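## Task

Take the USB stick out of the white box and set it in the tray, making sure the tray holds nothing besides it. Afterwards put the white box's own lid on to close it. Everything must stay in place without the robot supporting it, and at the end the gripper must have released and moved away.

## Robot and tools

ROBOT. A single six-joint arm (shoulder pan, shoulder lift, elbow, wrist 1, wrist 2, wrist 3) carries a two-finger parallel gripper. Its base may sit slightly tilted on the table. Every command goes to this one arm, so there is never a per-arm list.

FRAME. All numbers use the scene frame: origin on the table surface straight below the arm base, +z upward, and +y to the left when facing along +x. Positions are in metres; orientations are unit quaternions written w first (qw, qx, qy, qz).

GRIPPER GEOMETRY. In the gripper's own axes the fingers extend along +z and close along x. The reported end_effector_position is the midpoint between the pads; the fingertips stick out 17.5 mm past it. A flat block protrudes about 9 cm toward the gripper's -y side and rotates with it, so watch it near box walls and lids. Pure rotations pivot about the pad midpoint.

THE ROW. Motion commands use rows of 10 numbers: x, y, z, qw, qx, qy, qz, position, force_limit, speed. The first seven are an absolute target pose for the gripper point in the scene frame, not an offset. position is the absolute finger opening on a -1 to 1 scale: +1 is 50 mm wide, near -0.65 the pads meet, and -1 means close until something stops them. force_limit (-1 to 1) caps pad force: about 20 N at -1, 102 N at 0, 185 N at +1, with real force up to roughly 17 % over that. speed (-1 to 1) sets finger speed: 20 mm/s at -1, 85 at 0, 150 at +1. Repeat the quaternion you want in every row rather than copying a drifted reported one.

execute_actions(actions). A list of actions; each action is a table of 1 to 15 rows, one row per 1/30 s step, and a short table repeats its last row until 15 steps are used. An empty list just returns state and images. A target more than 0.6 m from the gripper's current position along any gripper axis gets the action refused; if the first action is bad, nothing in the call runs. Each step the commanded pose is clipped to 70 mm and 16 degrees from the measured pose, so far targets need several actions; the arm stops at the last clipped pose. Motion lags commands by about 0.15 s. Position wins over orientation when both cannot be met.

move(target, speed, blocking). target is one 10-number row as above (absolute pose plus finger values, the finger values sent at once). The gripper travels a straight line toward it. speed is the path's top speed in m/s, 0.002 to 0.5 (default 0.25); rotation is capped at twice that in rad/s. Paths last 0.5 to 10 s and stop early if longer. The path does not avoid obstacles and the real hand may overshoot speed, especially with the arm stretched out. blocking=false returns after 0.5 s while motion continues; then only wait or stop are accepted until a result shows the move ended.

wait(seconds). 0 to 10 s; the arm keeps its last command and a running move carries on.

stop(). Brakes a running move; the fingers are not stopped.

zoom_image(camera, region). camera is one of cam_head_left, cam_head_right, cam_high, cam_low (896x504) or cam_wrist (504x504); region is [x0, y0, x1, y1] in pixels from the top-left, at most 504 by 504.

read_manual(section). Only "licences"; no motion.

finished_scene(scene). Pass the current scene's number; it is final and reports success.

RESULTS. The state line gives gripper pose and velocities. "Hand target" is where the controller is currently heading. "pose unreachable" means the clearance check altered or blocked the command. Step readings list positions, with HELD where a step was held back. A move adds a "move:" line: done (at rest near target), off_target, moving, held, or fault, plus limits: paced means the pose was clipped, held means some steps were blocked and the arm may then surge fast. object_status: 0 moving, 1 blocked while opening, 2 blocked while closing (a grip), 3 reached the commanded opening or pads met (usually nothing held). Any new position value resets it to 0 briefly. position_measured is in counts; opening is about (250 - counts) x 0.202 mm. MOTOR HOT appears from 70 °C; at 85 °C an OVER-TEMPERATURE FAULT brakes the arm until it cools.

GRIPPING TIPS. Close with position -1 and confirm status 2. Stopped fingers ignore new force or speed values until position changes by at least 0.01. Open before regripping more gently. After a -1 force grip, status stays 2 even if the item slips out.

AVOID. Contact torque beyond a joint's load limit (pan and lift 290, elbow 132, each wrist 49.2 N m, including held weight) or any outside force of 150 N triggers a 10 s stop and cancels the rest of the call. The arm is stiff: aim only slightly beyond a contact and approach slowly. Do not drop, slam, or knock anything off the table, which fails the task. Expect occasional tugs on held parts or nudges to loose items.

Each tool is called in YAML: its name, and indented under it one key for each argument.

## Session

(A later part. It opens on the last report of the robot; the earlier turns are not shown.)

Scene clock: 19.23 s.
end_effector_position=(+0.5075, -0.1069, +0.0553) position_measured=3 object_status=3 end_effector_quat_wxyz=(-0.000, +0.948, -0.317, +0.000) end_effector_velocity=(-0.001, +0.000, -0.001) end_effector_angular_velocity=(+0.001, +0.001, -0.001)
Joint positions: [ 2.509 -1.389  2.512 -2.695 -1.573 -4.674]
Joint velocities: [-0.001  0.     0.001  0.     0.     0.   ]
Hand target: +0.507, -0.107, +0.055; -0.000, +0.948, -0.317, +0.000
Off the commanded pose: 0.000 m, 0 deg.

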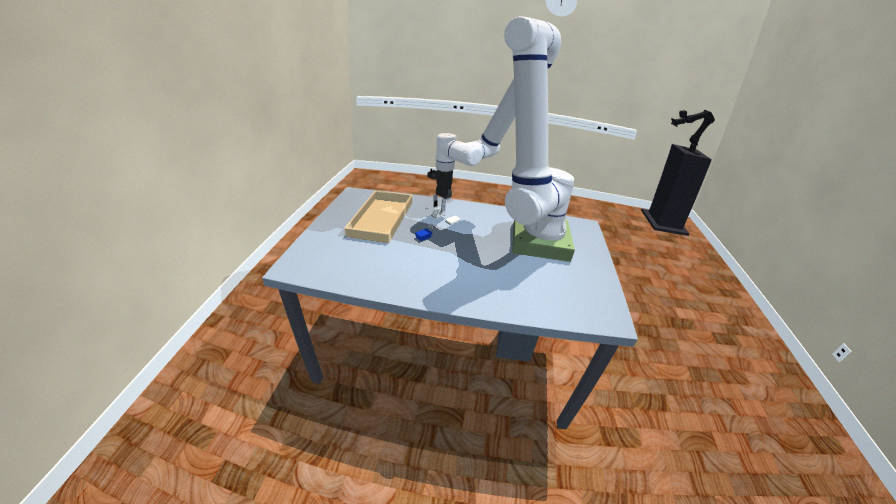

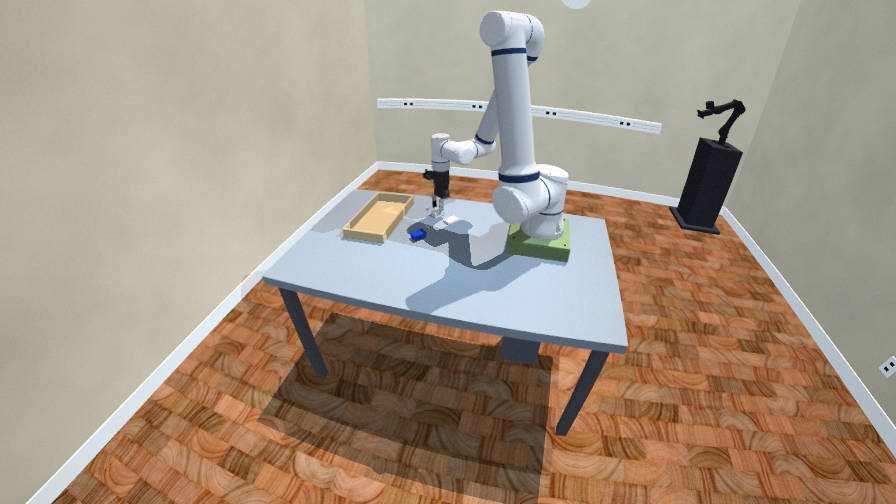

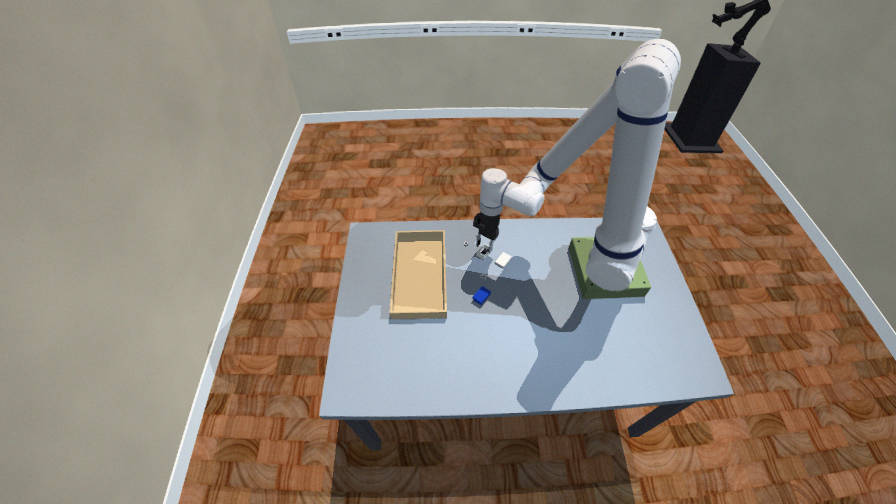

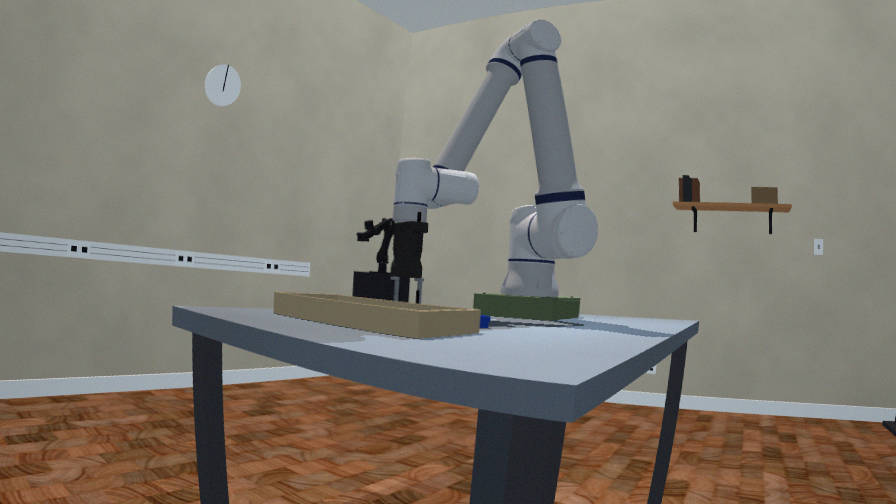

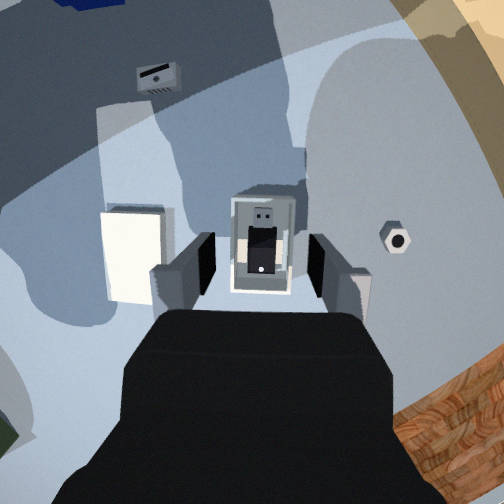

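move:
  target: [0.5076,-0.1067,0.055,-0.363,0.876,-0.293,0.121,1,-0.7,0.5]
  speed: 0.3

move:
  target: [0.5076,-0.1067,0.024,-0.363,0.876,-0.293,0.121,1,-0.7,0.5]
  speed: 0.04

move:
  target: [0.5076,-0.1067,0.024,-0.363,0.876,-0.293,0.121,-1,-0.7,-0.5]

move:
  target: [0.52,-0.10,0.12,-0.363,0.876,-0.293,0.121,-1,-0.7,-0.5]
  speed: 0.15

Scene clock: 25.27 s.
end_effector_position=(+0.5067, -0.1074, +0.0541) position_measured=3 object_status=3 end_effector_quat_wxyz=(-0.361, +0.877, -0.293, +0.121) end_effector_velocity=(-0.000, +0.001, -0.000) end_effector_angular_velocity=(+0.010, -0.006, +0.003)
Joint positions: [ 2.072 -1.254  2.592 -2.545 -0.865 -5.246]
Joint velocities: [-0.004  0.005 -0.002  0.011  0.007 -0.013]
Hand target: +0.507, -0.107, +0.054; -0.362, +0.877, -0.293, +0.121
Off the commanded pose: 0.001 m, 0 deg.
move: done

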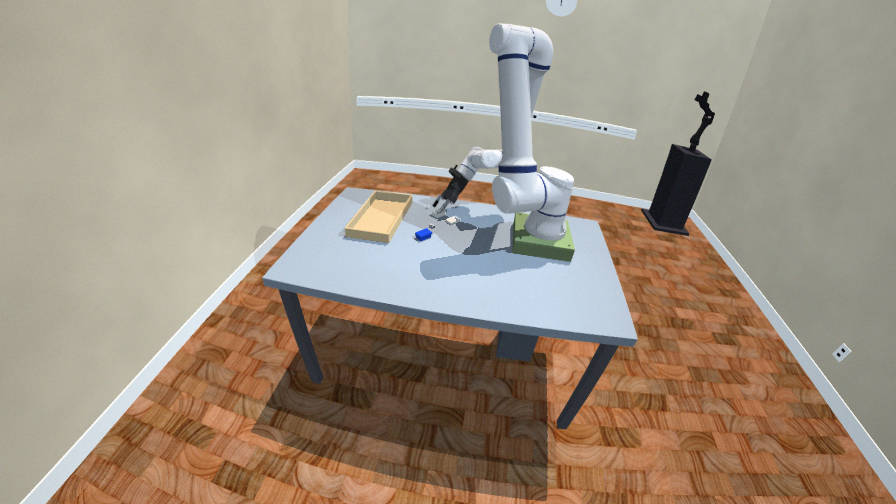

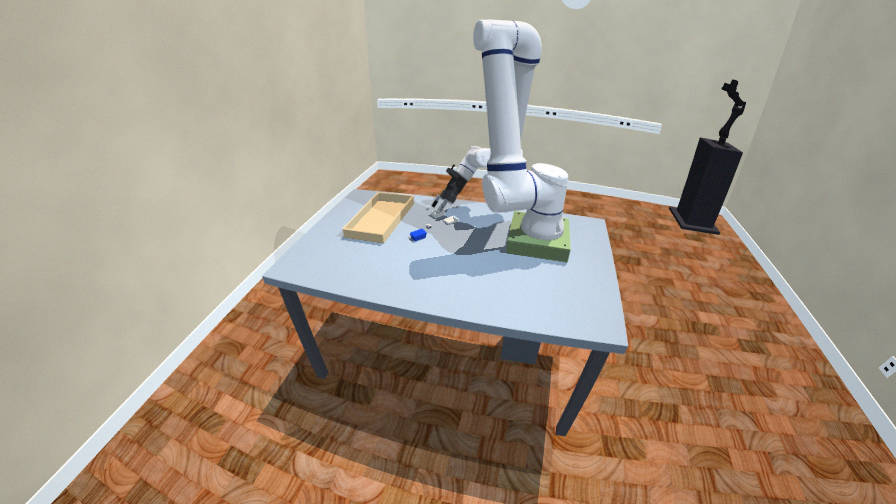

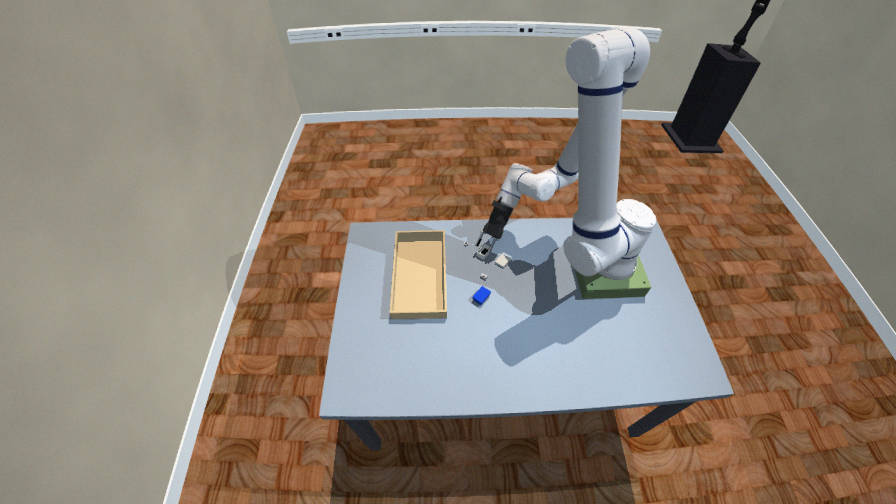

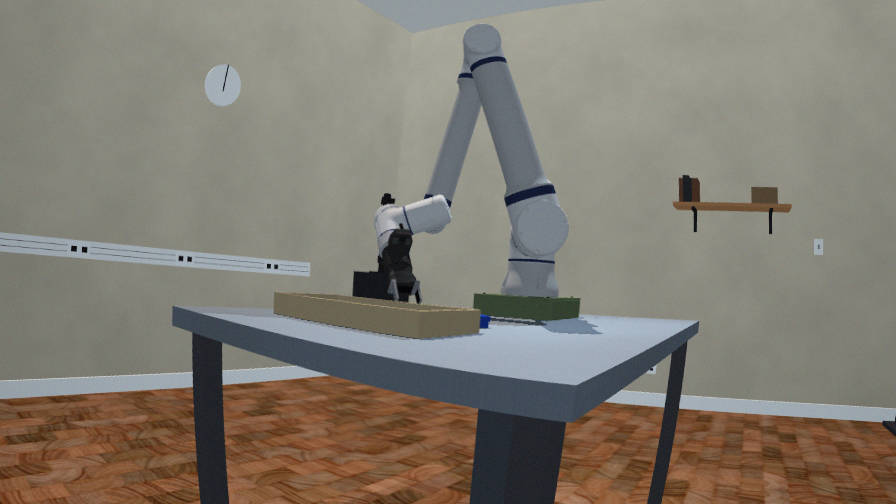

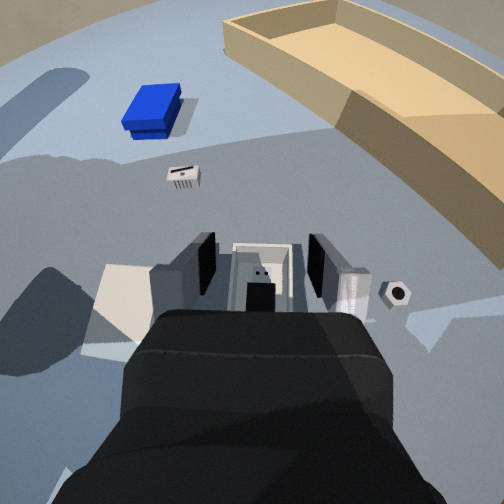

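Scene clock: 26.37 s.
end_effector_position=(+0.5076, -0.1068, +0.0241) position_measured=3 object_status=3 end_effector_quat_wxyz=(-0.363, +0.876, -0.293, +0.121) end_effector_velocity=(-0.000, +0.000, -0.002) end_effector_angular_velocity=(+0.000, +0.000, -0.000)
Joint positions: [ 2.074 -1.16   2.592 -2.636 -0.863 -5.247]
Joint velocities: [-0.     0.005  0.001 -0.005 -0.    -0.   ]
Hand target: +0.508, -0.107, +0.024; -0.363, +0.876, -0.293, +0.121
Off the commanded pose: 0.000 m, 0 deg.
move: done

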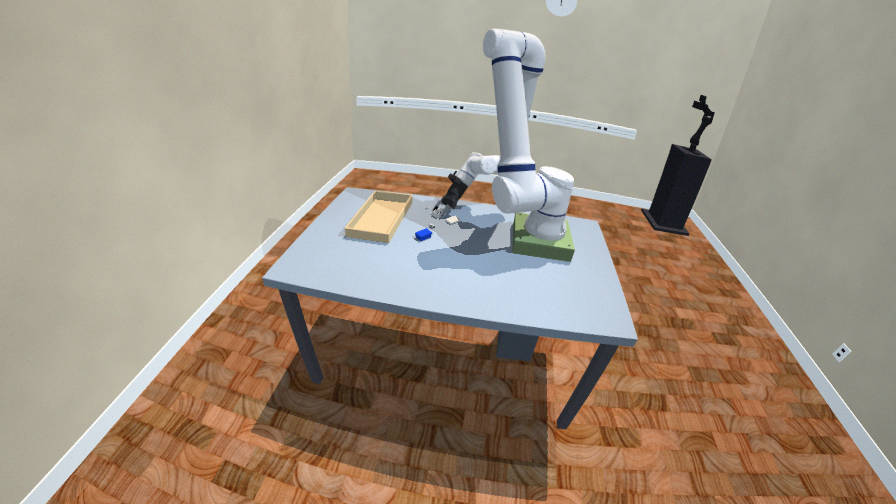

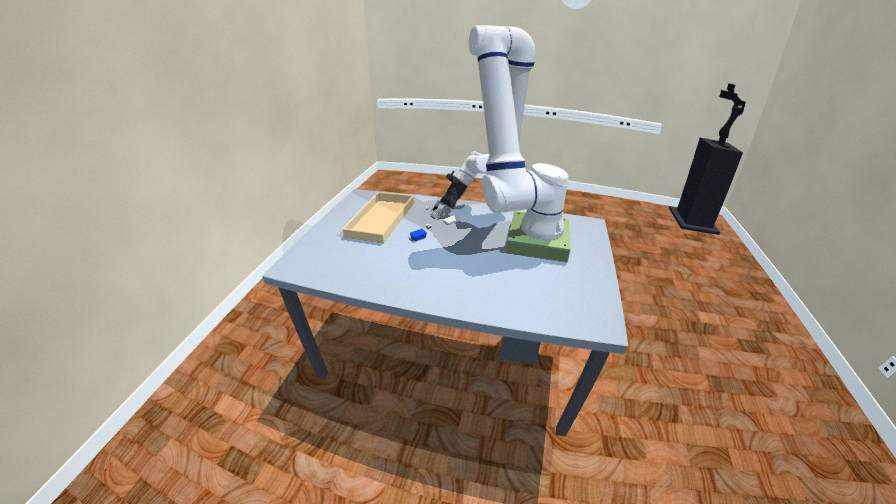

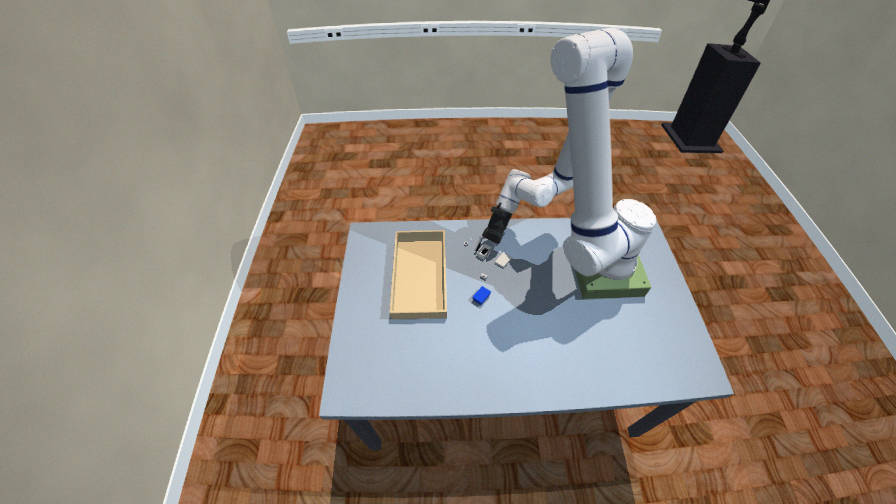

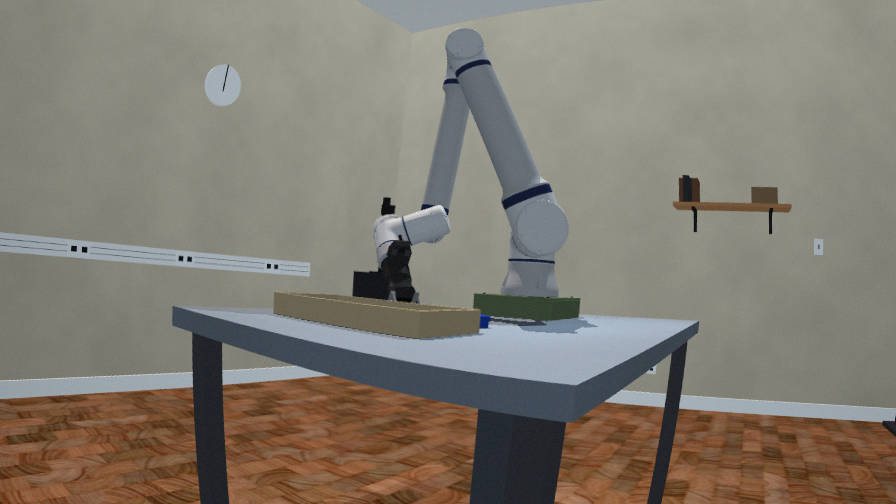

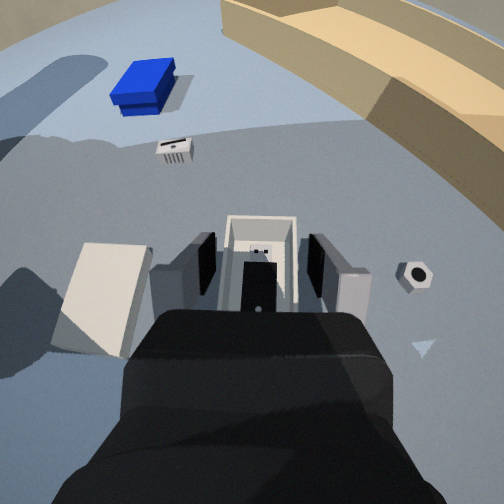

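Scene clock: 27.07 s.
end_effector_position=(+0.5076, -0.1067, +0.0240) position_measured=75 object_status=2 end_effector_quat_wxyz=(-0.363, +0.876, -0.293, +0.121) end_effector_velocity=(-0.000, +0.001, -0.000) end_effector_angular_velocity=(+0.001, +0.000, +0.000)
Joint positions: [ 2.074 -1.159  2.592 -2.636 -0.862 -5.247]
Joint velocities: [ 0.  0.  0.  0.  0. -0.]
Hand target: +0.508, -0.107, +0.024; -0.363, +0.876, -0.293, +0.121
Off the commanded pose: 0.000 m, 0 deg.
move: done

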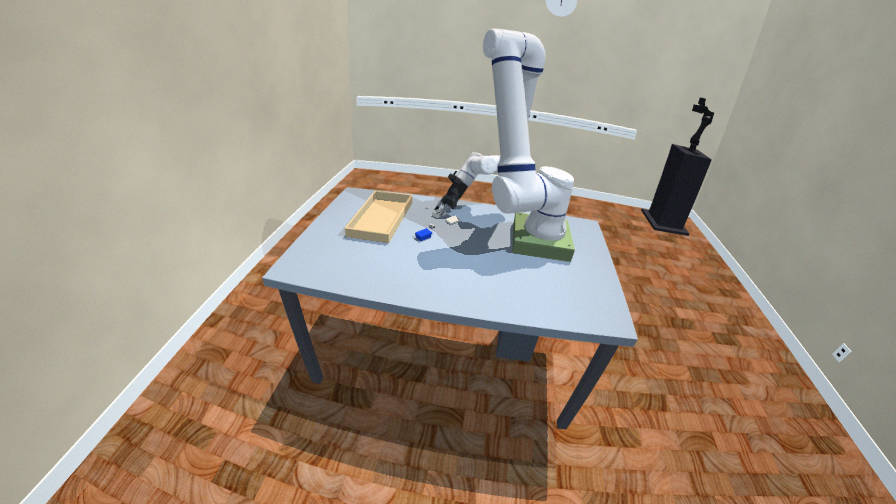

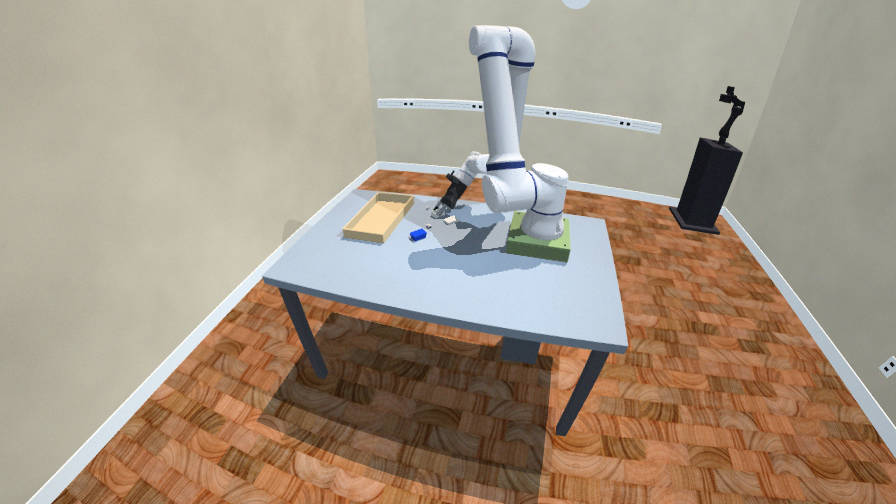

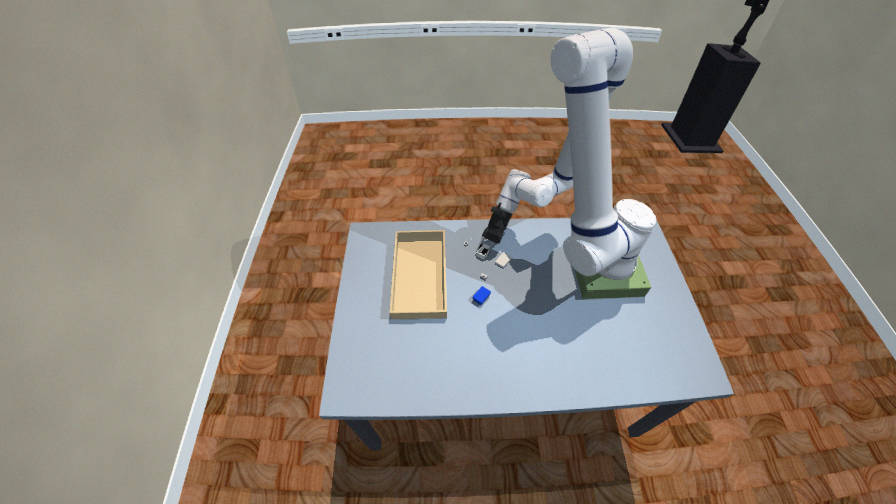

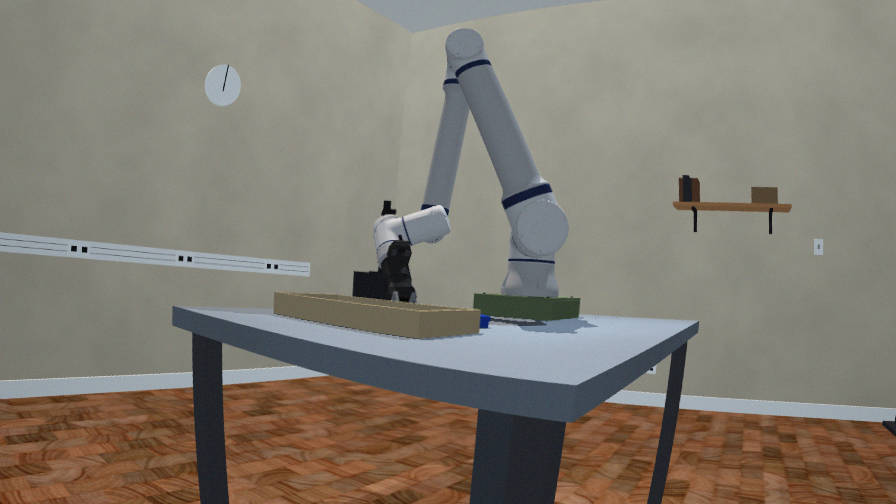

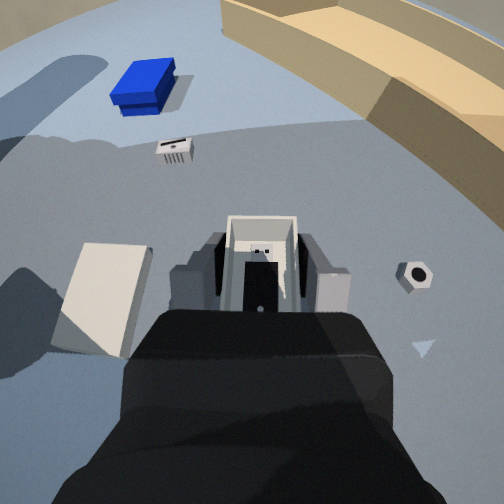

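Scene clock: 28.20 s.
end_effector_position=(+0.5199, -0.0996, +0.1202) position_measured=75 object_status=2 end_effector_quat_wxyz=(-0.363, +0.876, -0.293, +0.121) end_effector_velocity=(-0.000, +0.001, +0.002) end_effector_angular_velocity=(-0.002, +0.000, +0.004)
Joint positions: [ 2.106 -1.427  2.561 -2.364 -0.851 -5.207]
Joint velocities: [ 0.002 -0.005 -0.001  0.006 -0.002 -0.002]
Hand target: +0.520, -0.100, +0.120; -0.363, +0.876, -0.293, +0.121
Off the commanded pose: 0.000 m, 0 deg.
move: done

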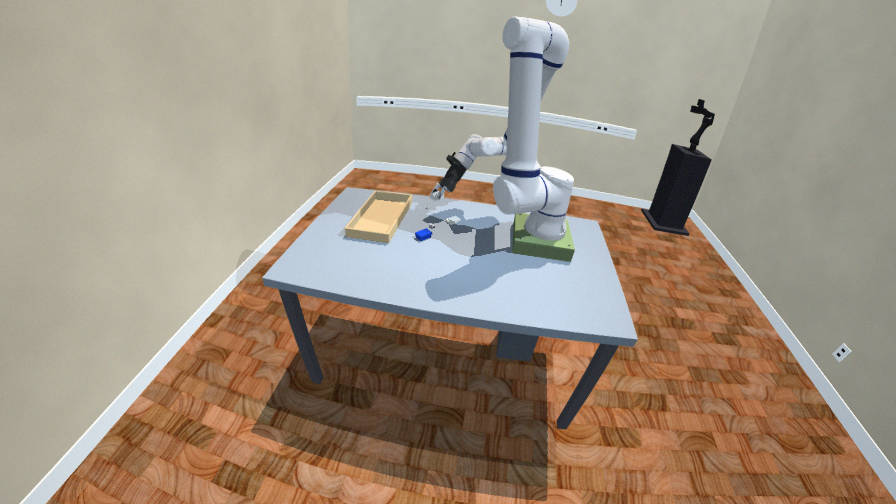

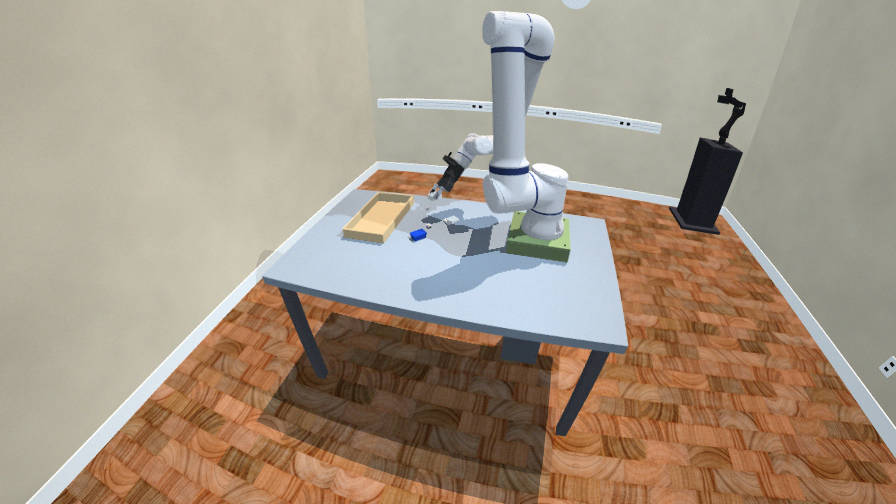

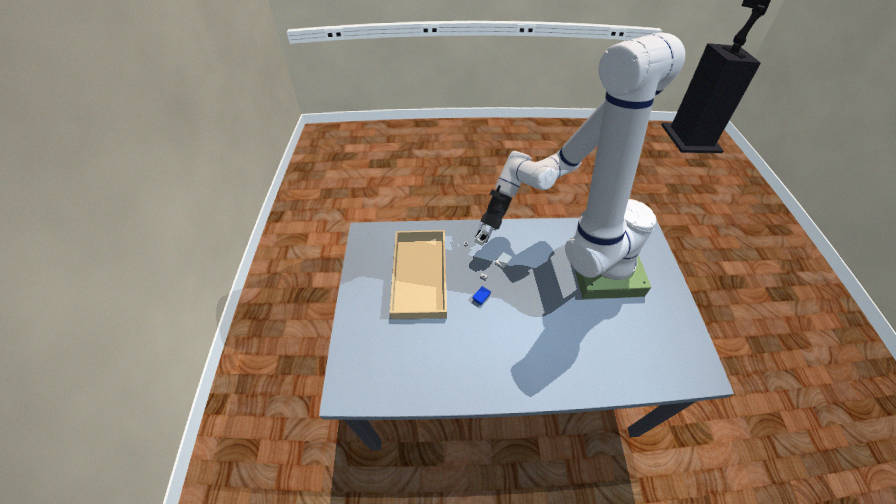

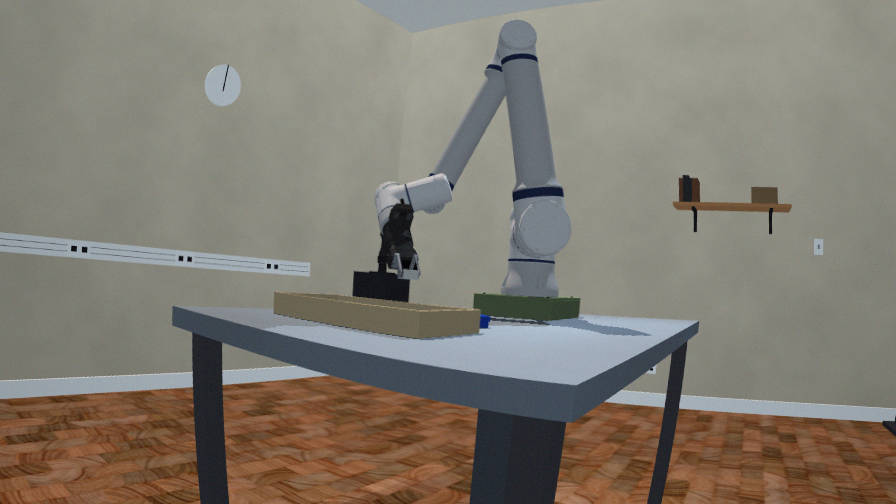

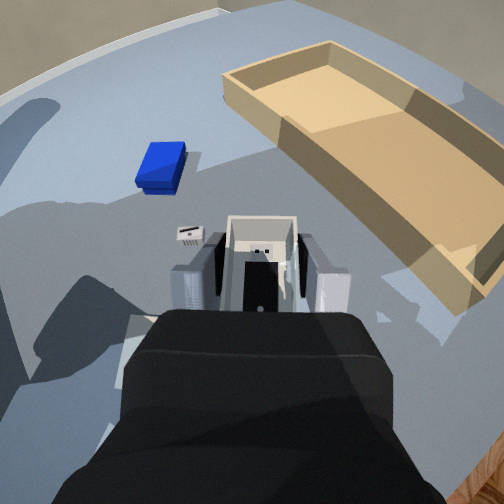

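move:
  target: [0.74,-0.08,0.11,0,0.948,-0.317,0,-1,-0.7,-0.5]
  speed: 0.3

move:
  target: [0.74,-0.08,0.046,0.285,0.904,-0.302,-0.095,-1,-0.7,-0.5]
  speed: 0.2

move:
  target: [0.74,-0.08,0.042,0.474,0.821,-0.275,-0.159,-1,-0.7,-0.5]
  speed: 0.15

Scene clock: 31.60 s.
end_effector_position=(+0.7409, -0.0797, +0.1117) position_measured=75 object_status=2 end_effector_quat_wxyz=(-0.003, +0.949, -0.317, -0.000) end_effector_velocity=(+0.001, -0.001, -0.000) end_effector_angular_velocity=(-0.003, +0.005, -0.001)
Joint positions: [ 2.735 -1.212  2.063 -2.422 -1.569 -4.45 ]
Joint velocities: [ 0.002  0.003 -0.005  0.005 -0.005  0.003]
Hand target: +0.741, -0.080, +0.112; -0.002, +0.949, -0.317, -0.000
Off the commanded pose: 0.002 m, 0 deg.
move: done

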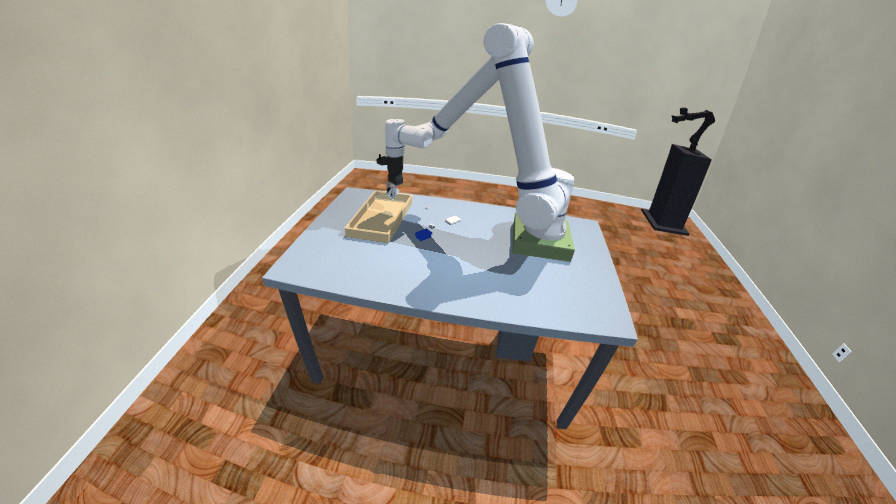

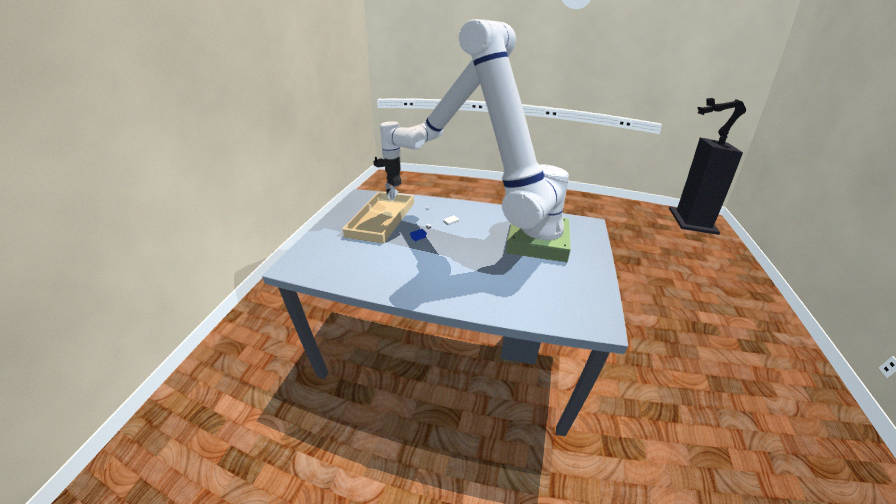

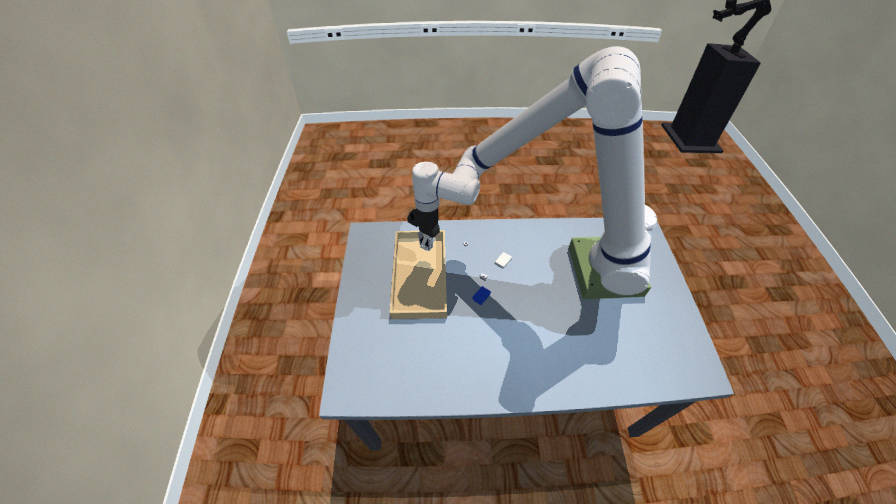

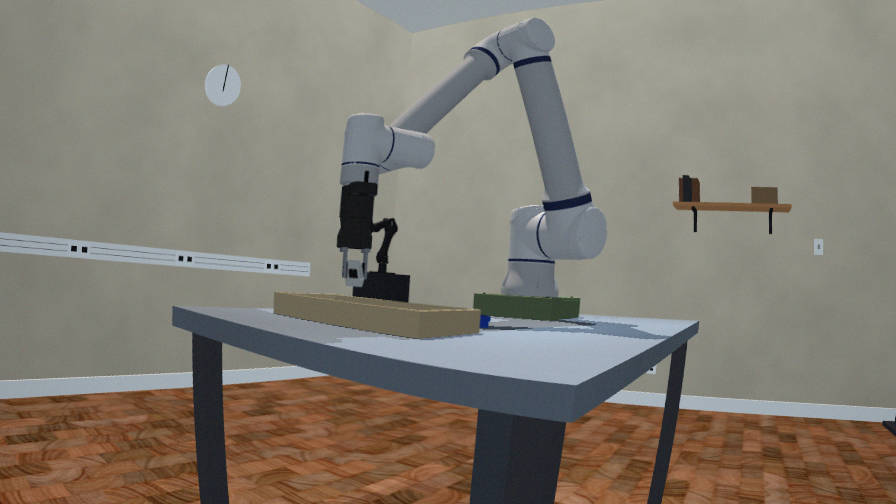

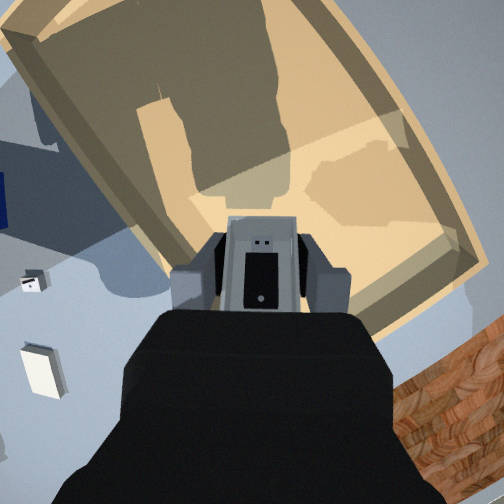

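Scene clock: 33.57 s.
end_effector_position=(+0.7403, -0.0796, +0.0459) position_measured=75 object_status=2 end_effector_quat_wxyz=(+0.284, +0.905, -0.302, -0.096) end_effector_velocity=(+0.000, -0.000, -0.001) end_effector_angular_velocity=(-0.006, +0.006, -0.001)
Joint positions: [ 2.947 -0.998  1.875 -2.137 -2.106 -4.151]
Joint velocities: [ 0.002  0.004 -0.004  0.008 -0.006  0.006]
Hand target: +0.740, -0.080, +0.046; +0.284, +0.905, -0.302, -0.096
Off the commanded pose: 0.001 m, 0 deg.
move: done

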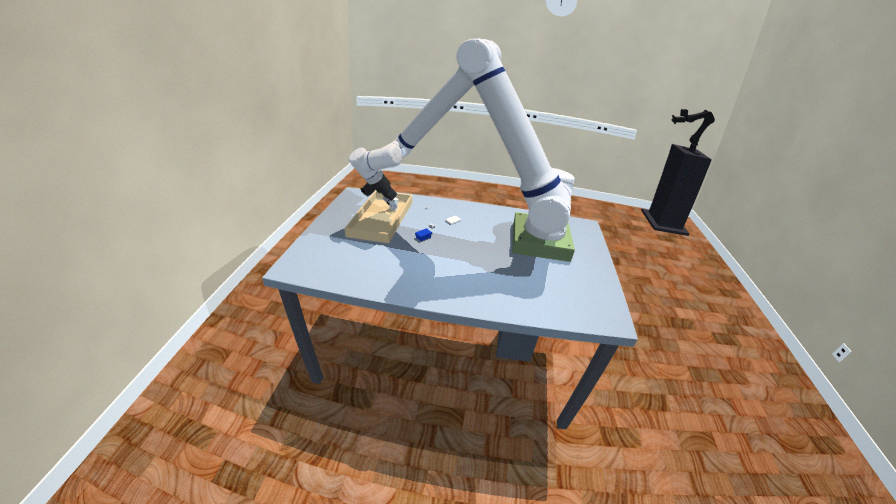

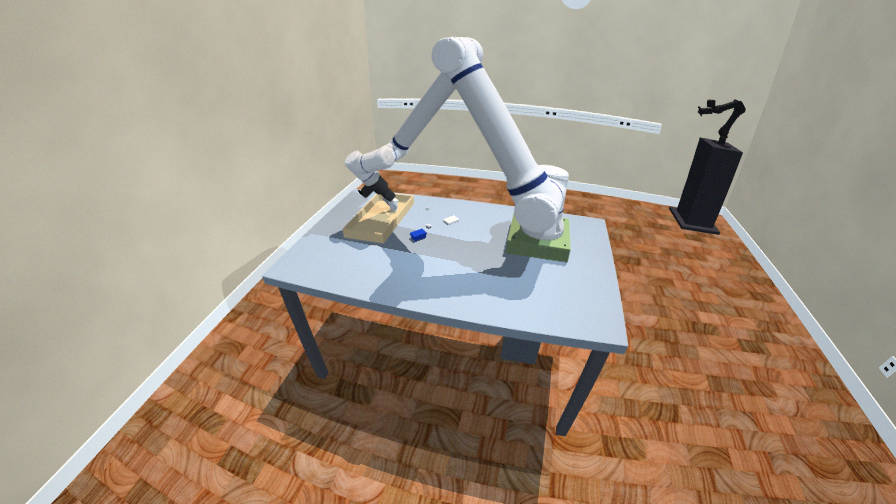

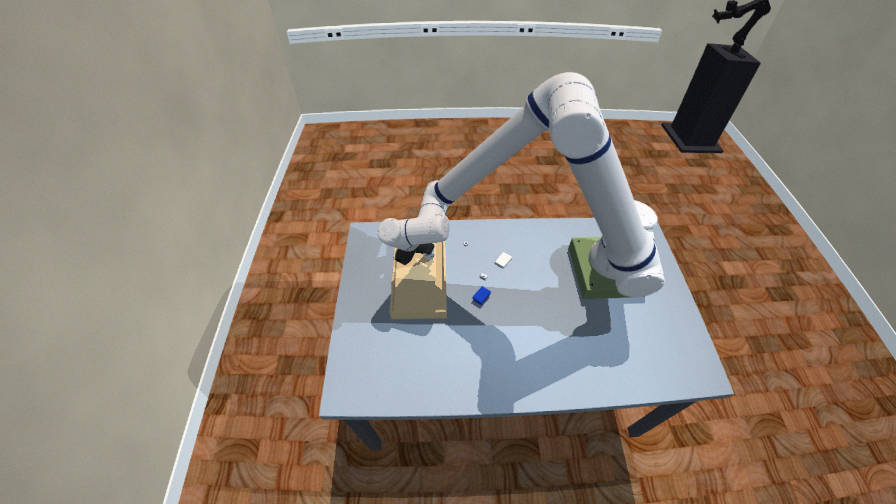

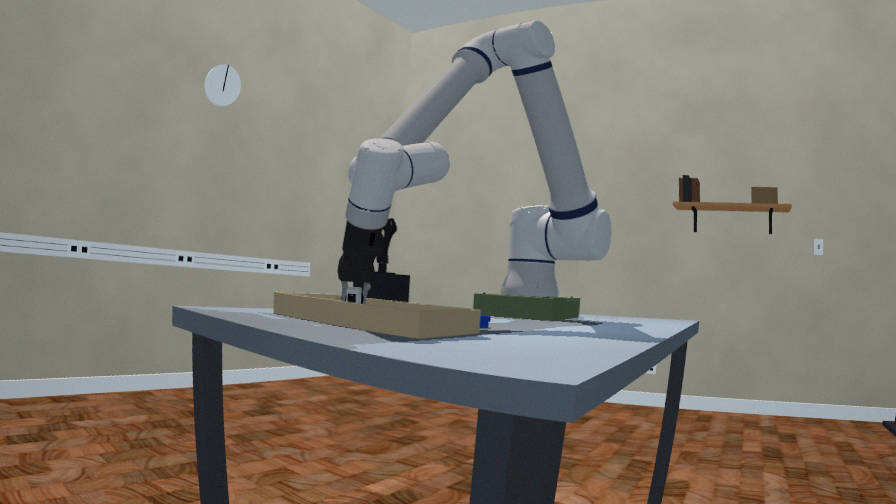

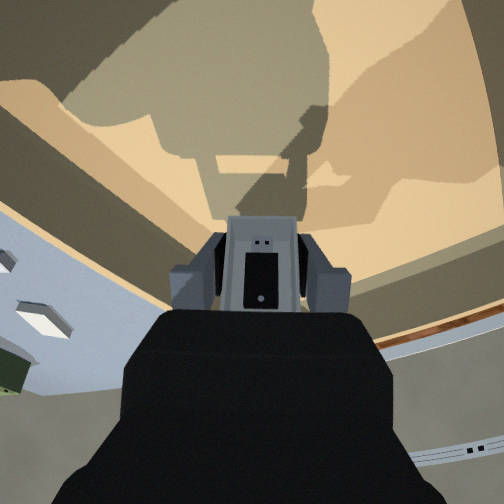

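Scene clock: 35.40 s.
end_effector_position=(+0.7399, -0.0798, +0.0417) position_measured=75 object_status=2 end_effector_quat_wxyz=(+0.473, +0.822, -0.275, -0.159) end_effector_velocity=(+0.000, -0.001, -0.000) end_effector_angular_velocity=(-0.008, +0.007, -0.003)
Joint positions: [ 3.043 -0.842  1.686 -1.658 -2.386 -3.799]
Joint velocities: [ 0.     0.005 -0.007  0.017 -0.004  0.012]
Hand target: +0.740, -0.080, +0.042; +0.474, +0.821, -0.275, -0.160
Off the commanded pose: 0.000 m, 0 deg.
move: done

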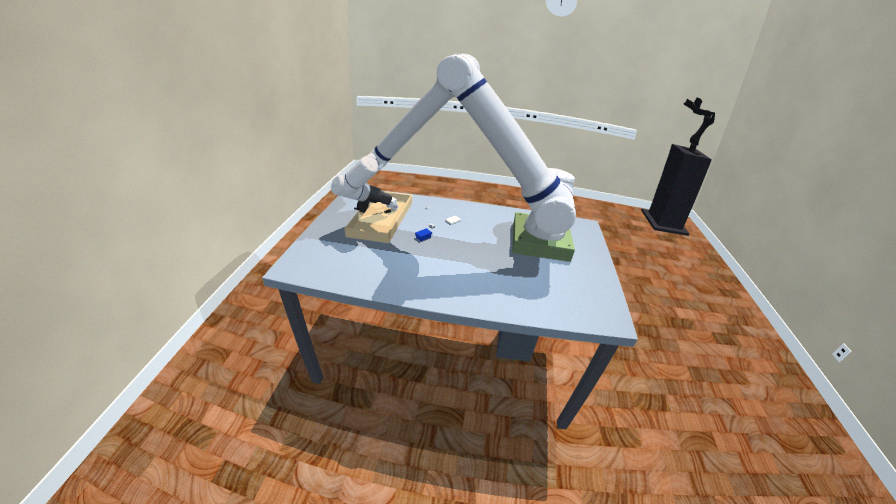

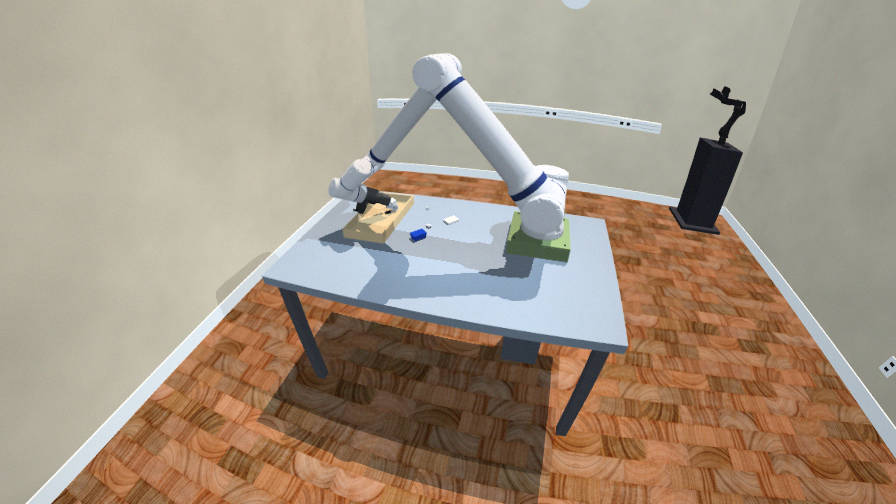

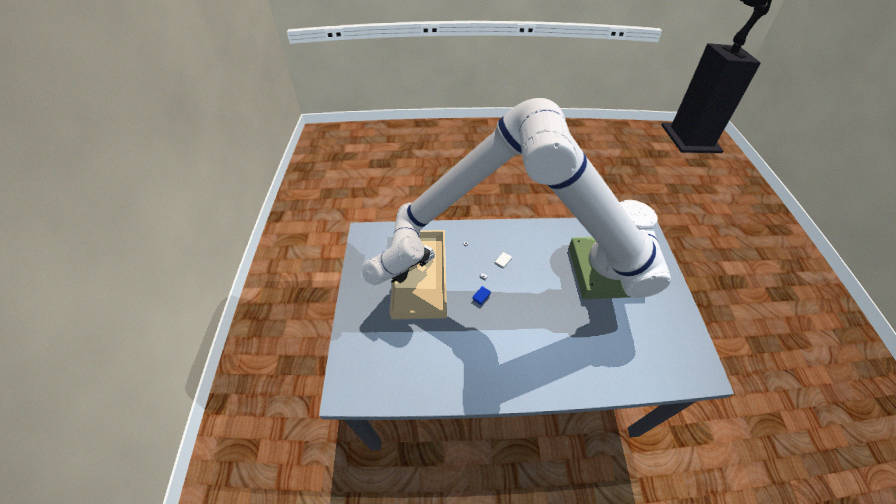

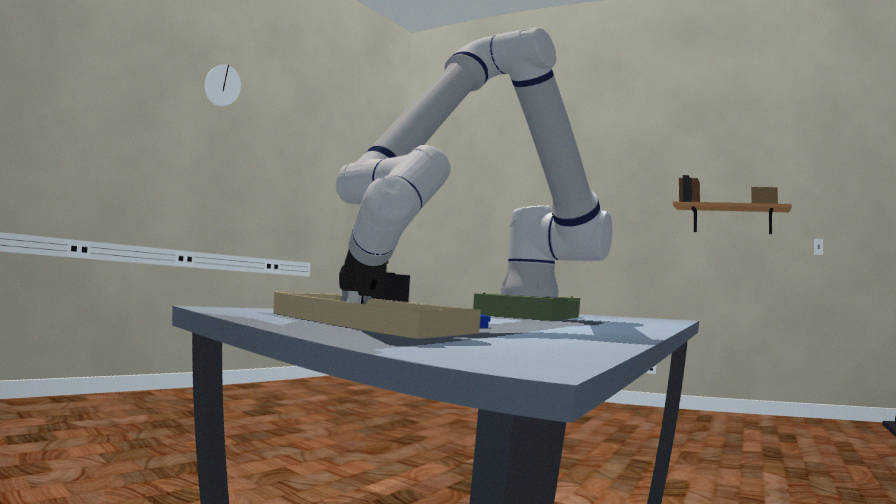

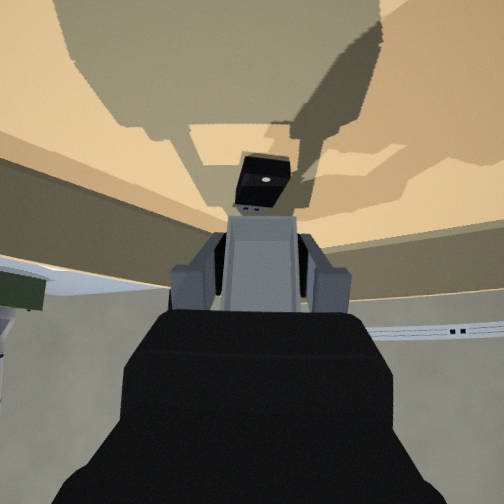

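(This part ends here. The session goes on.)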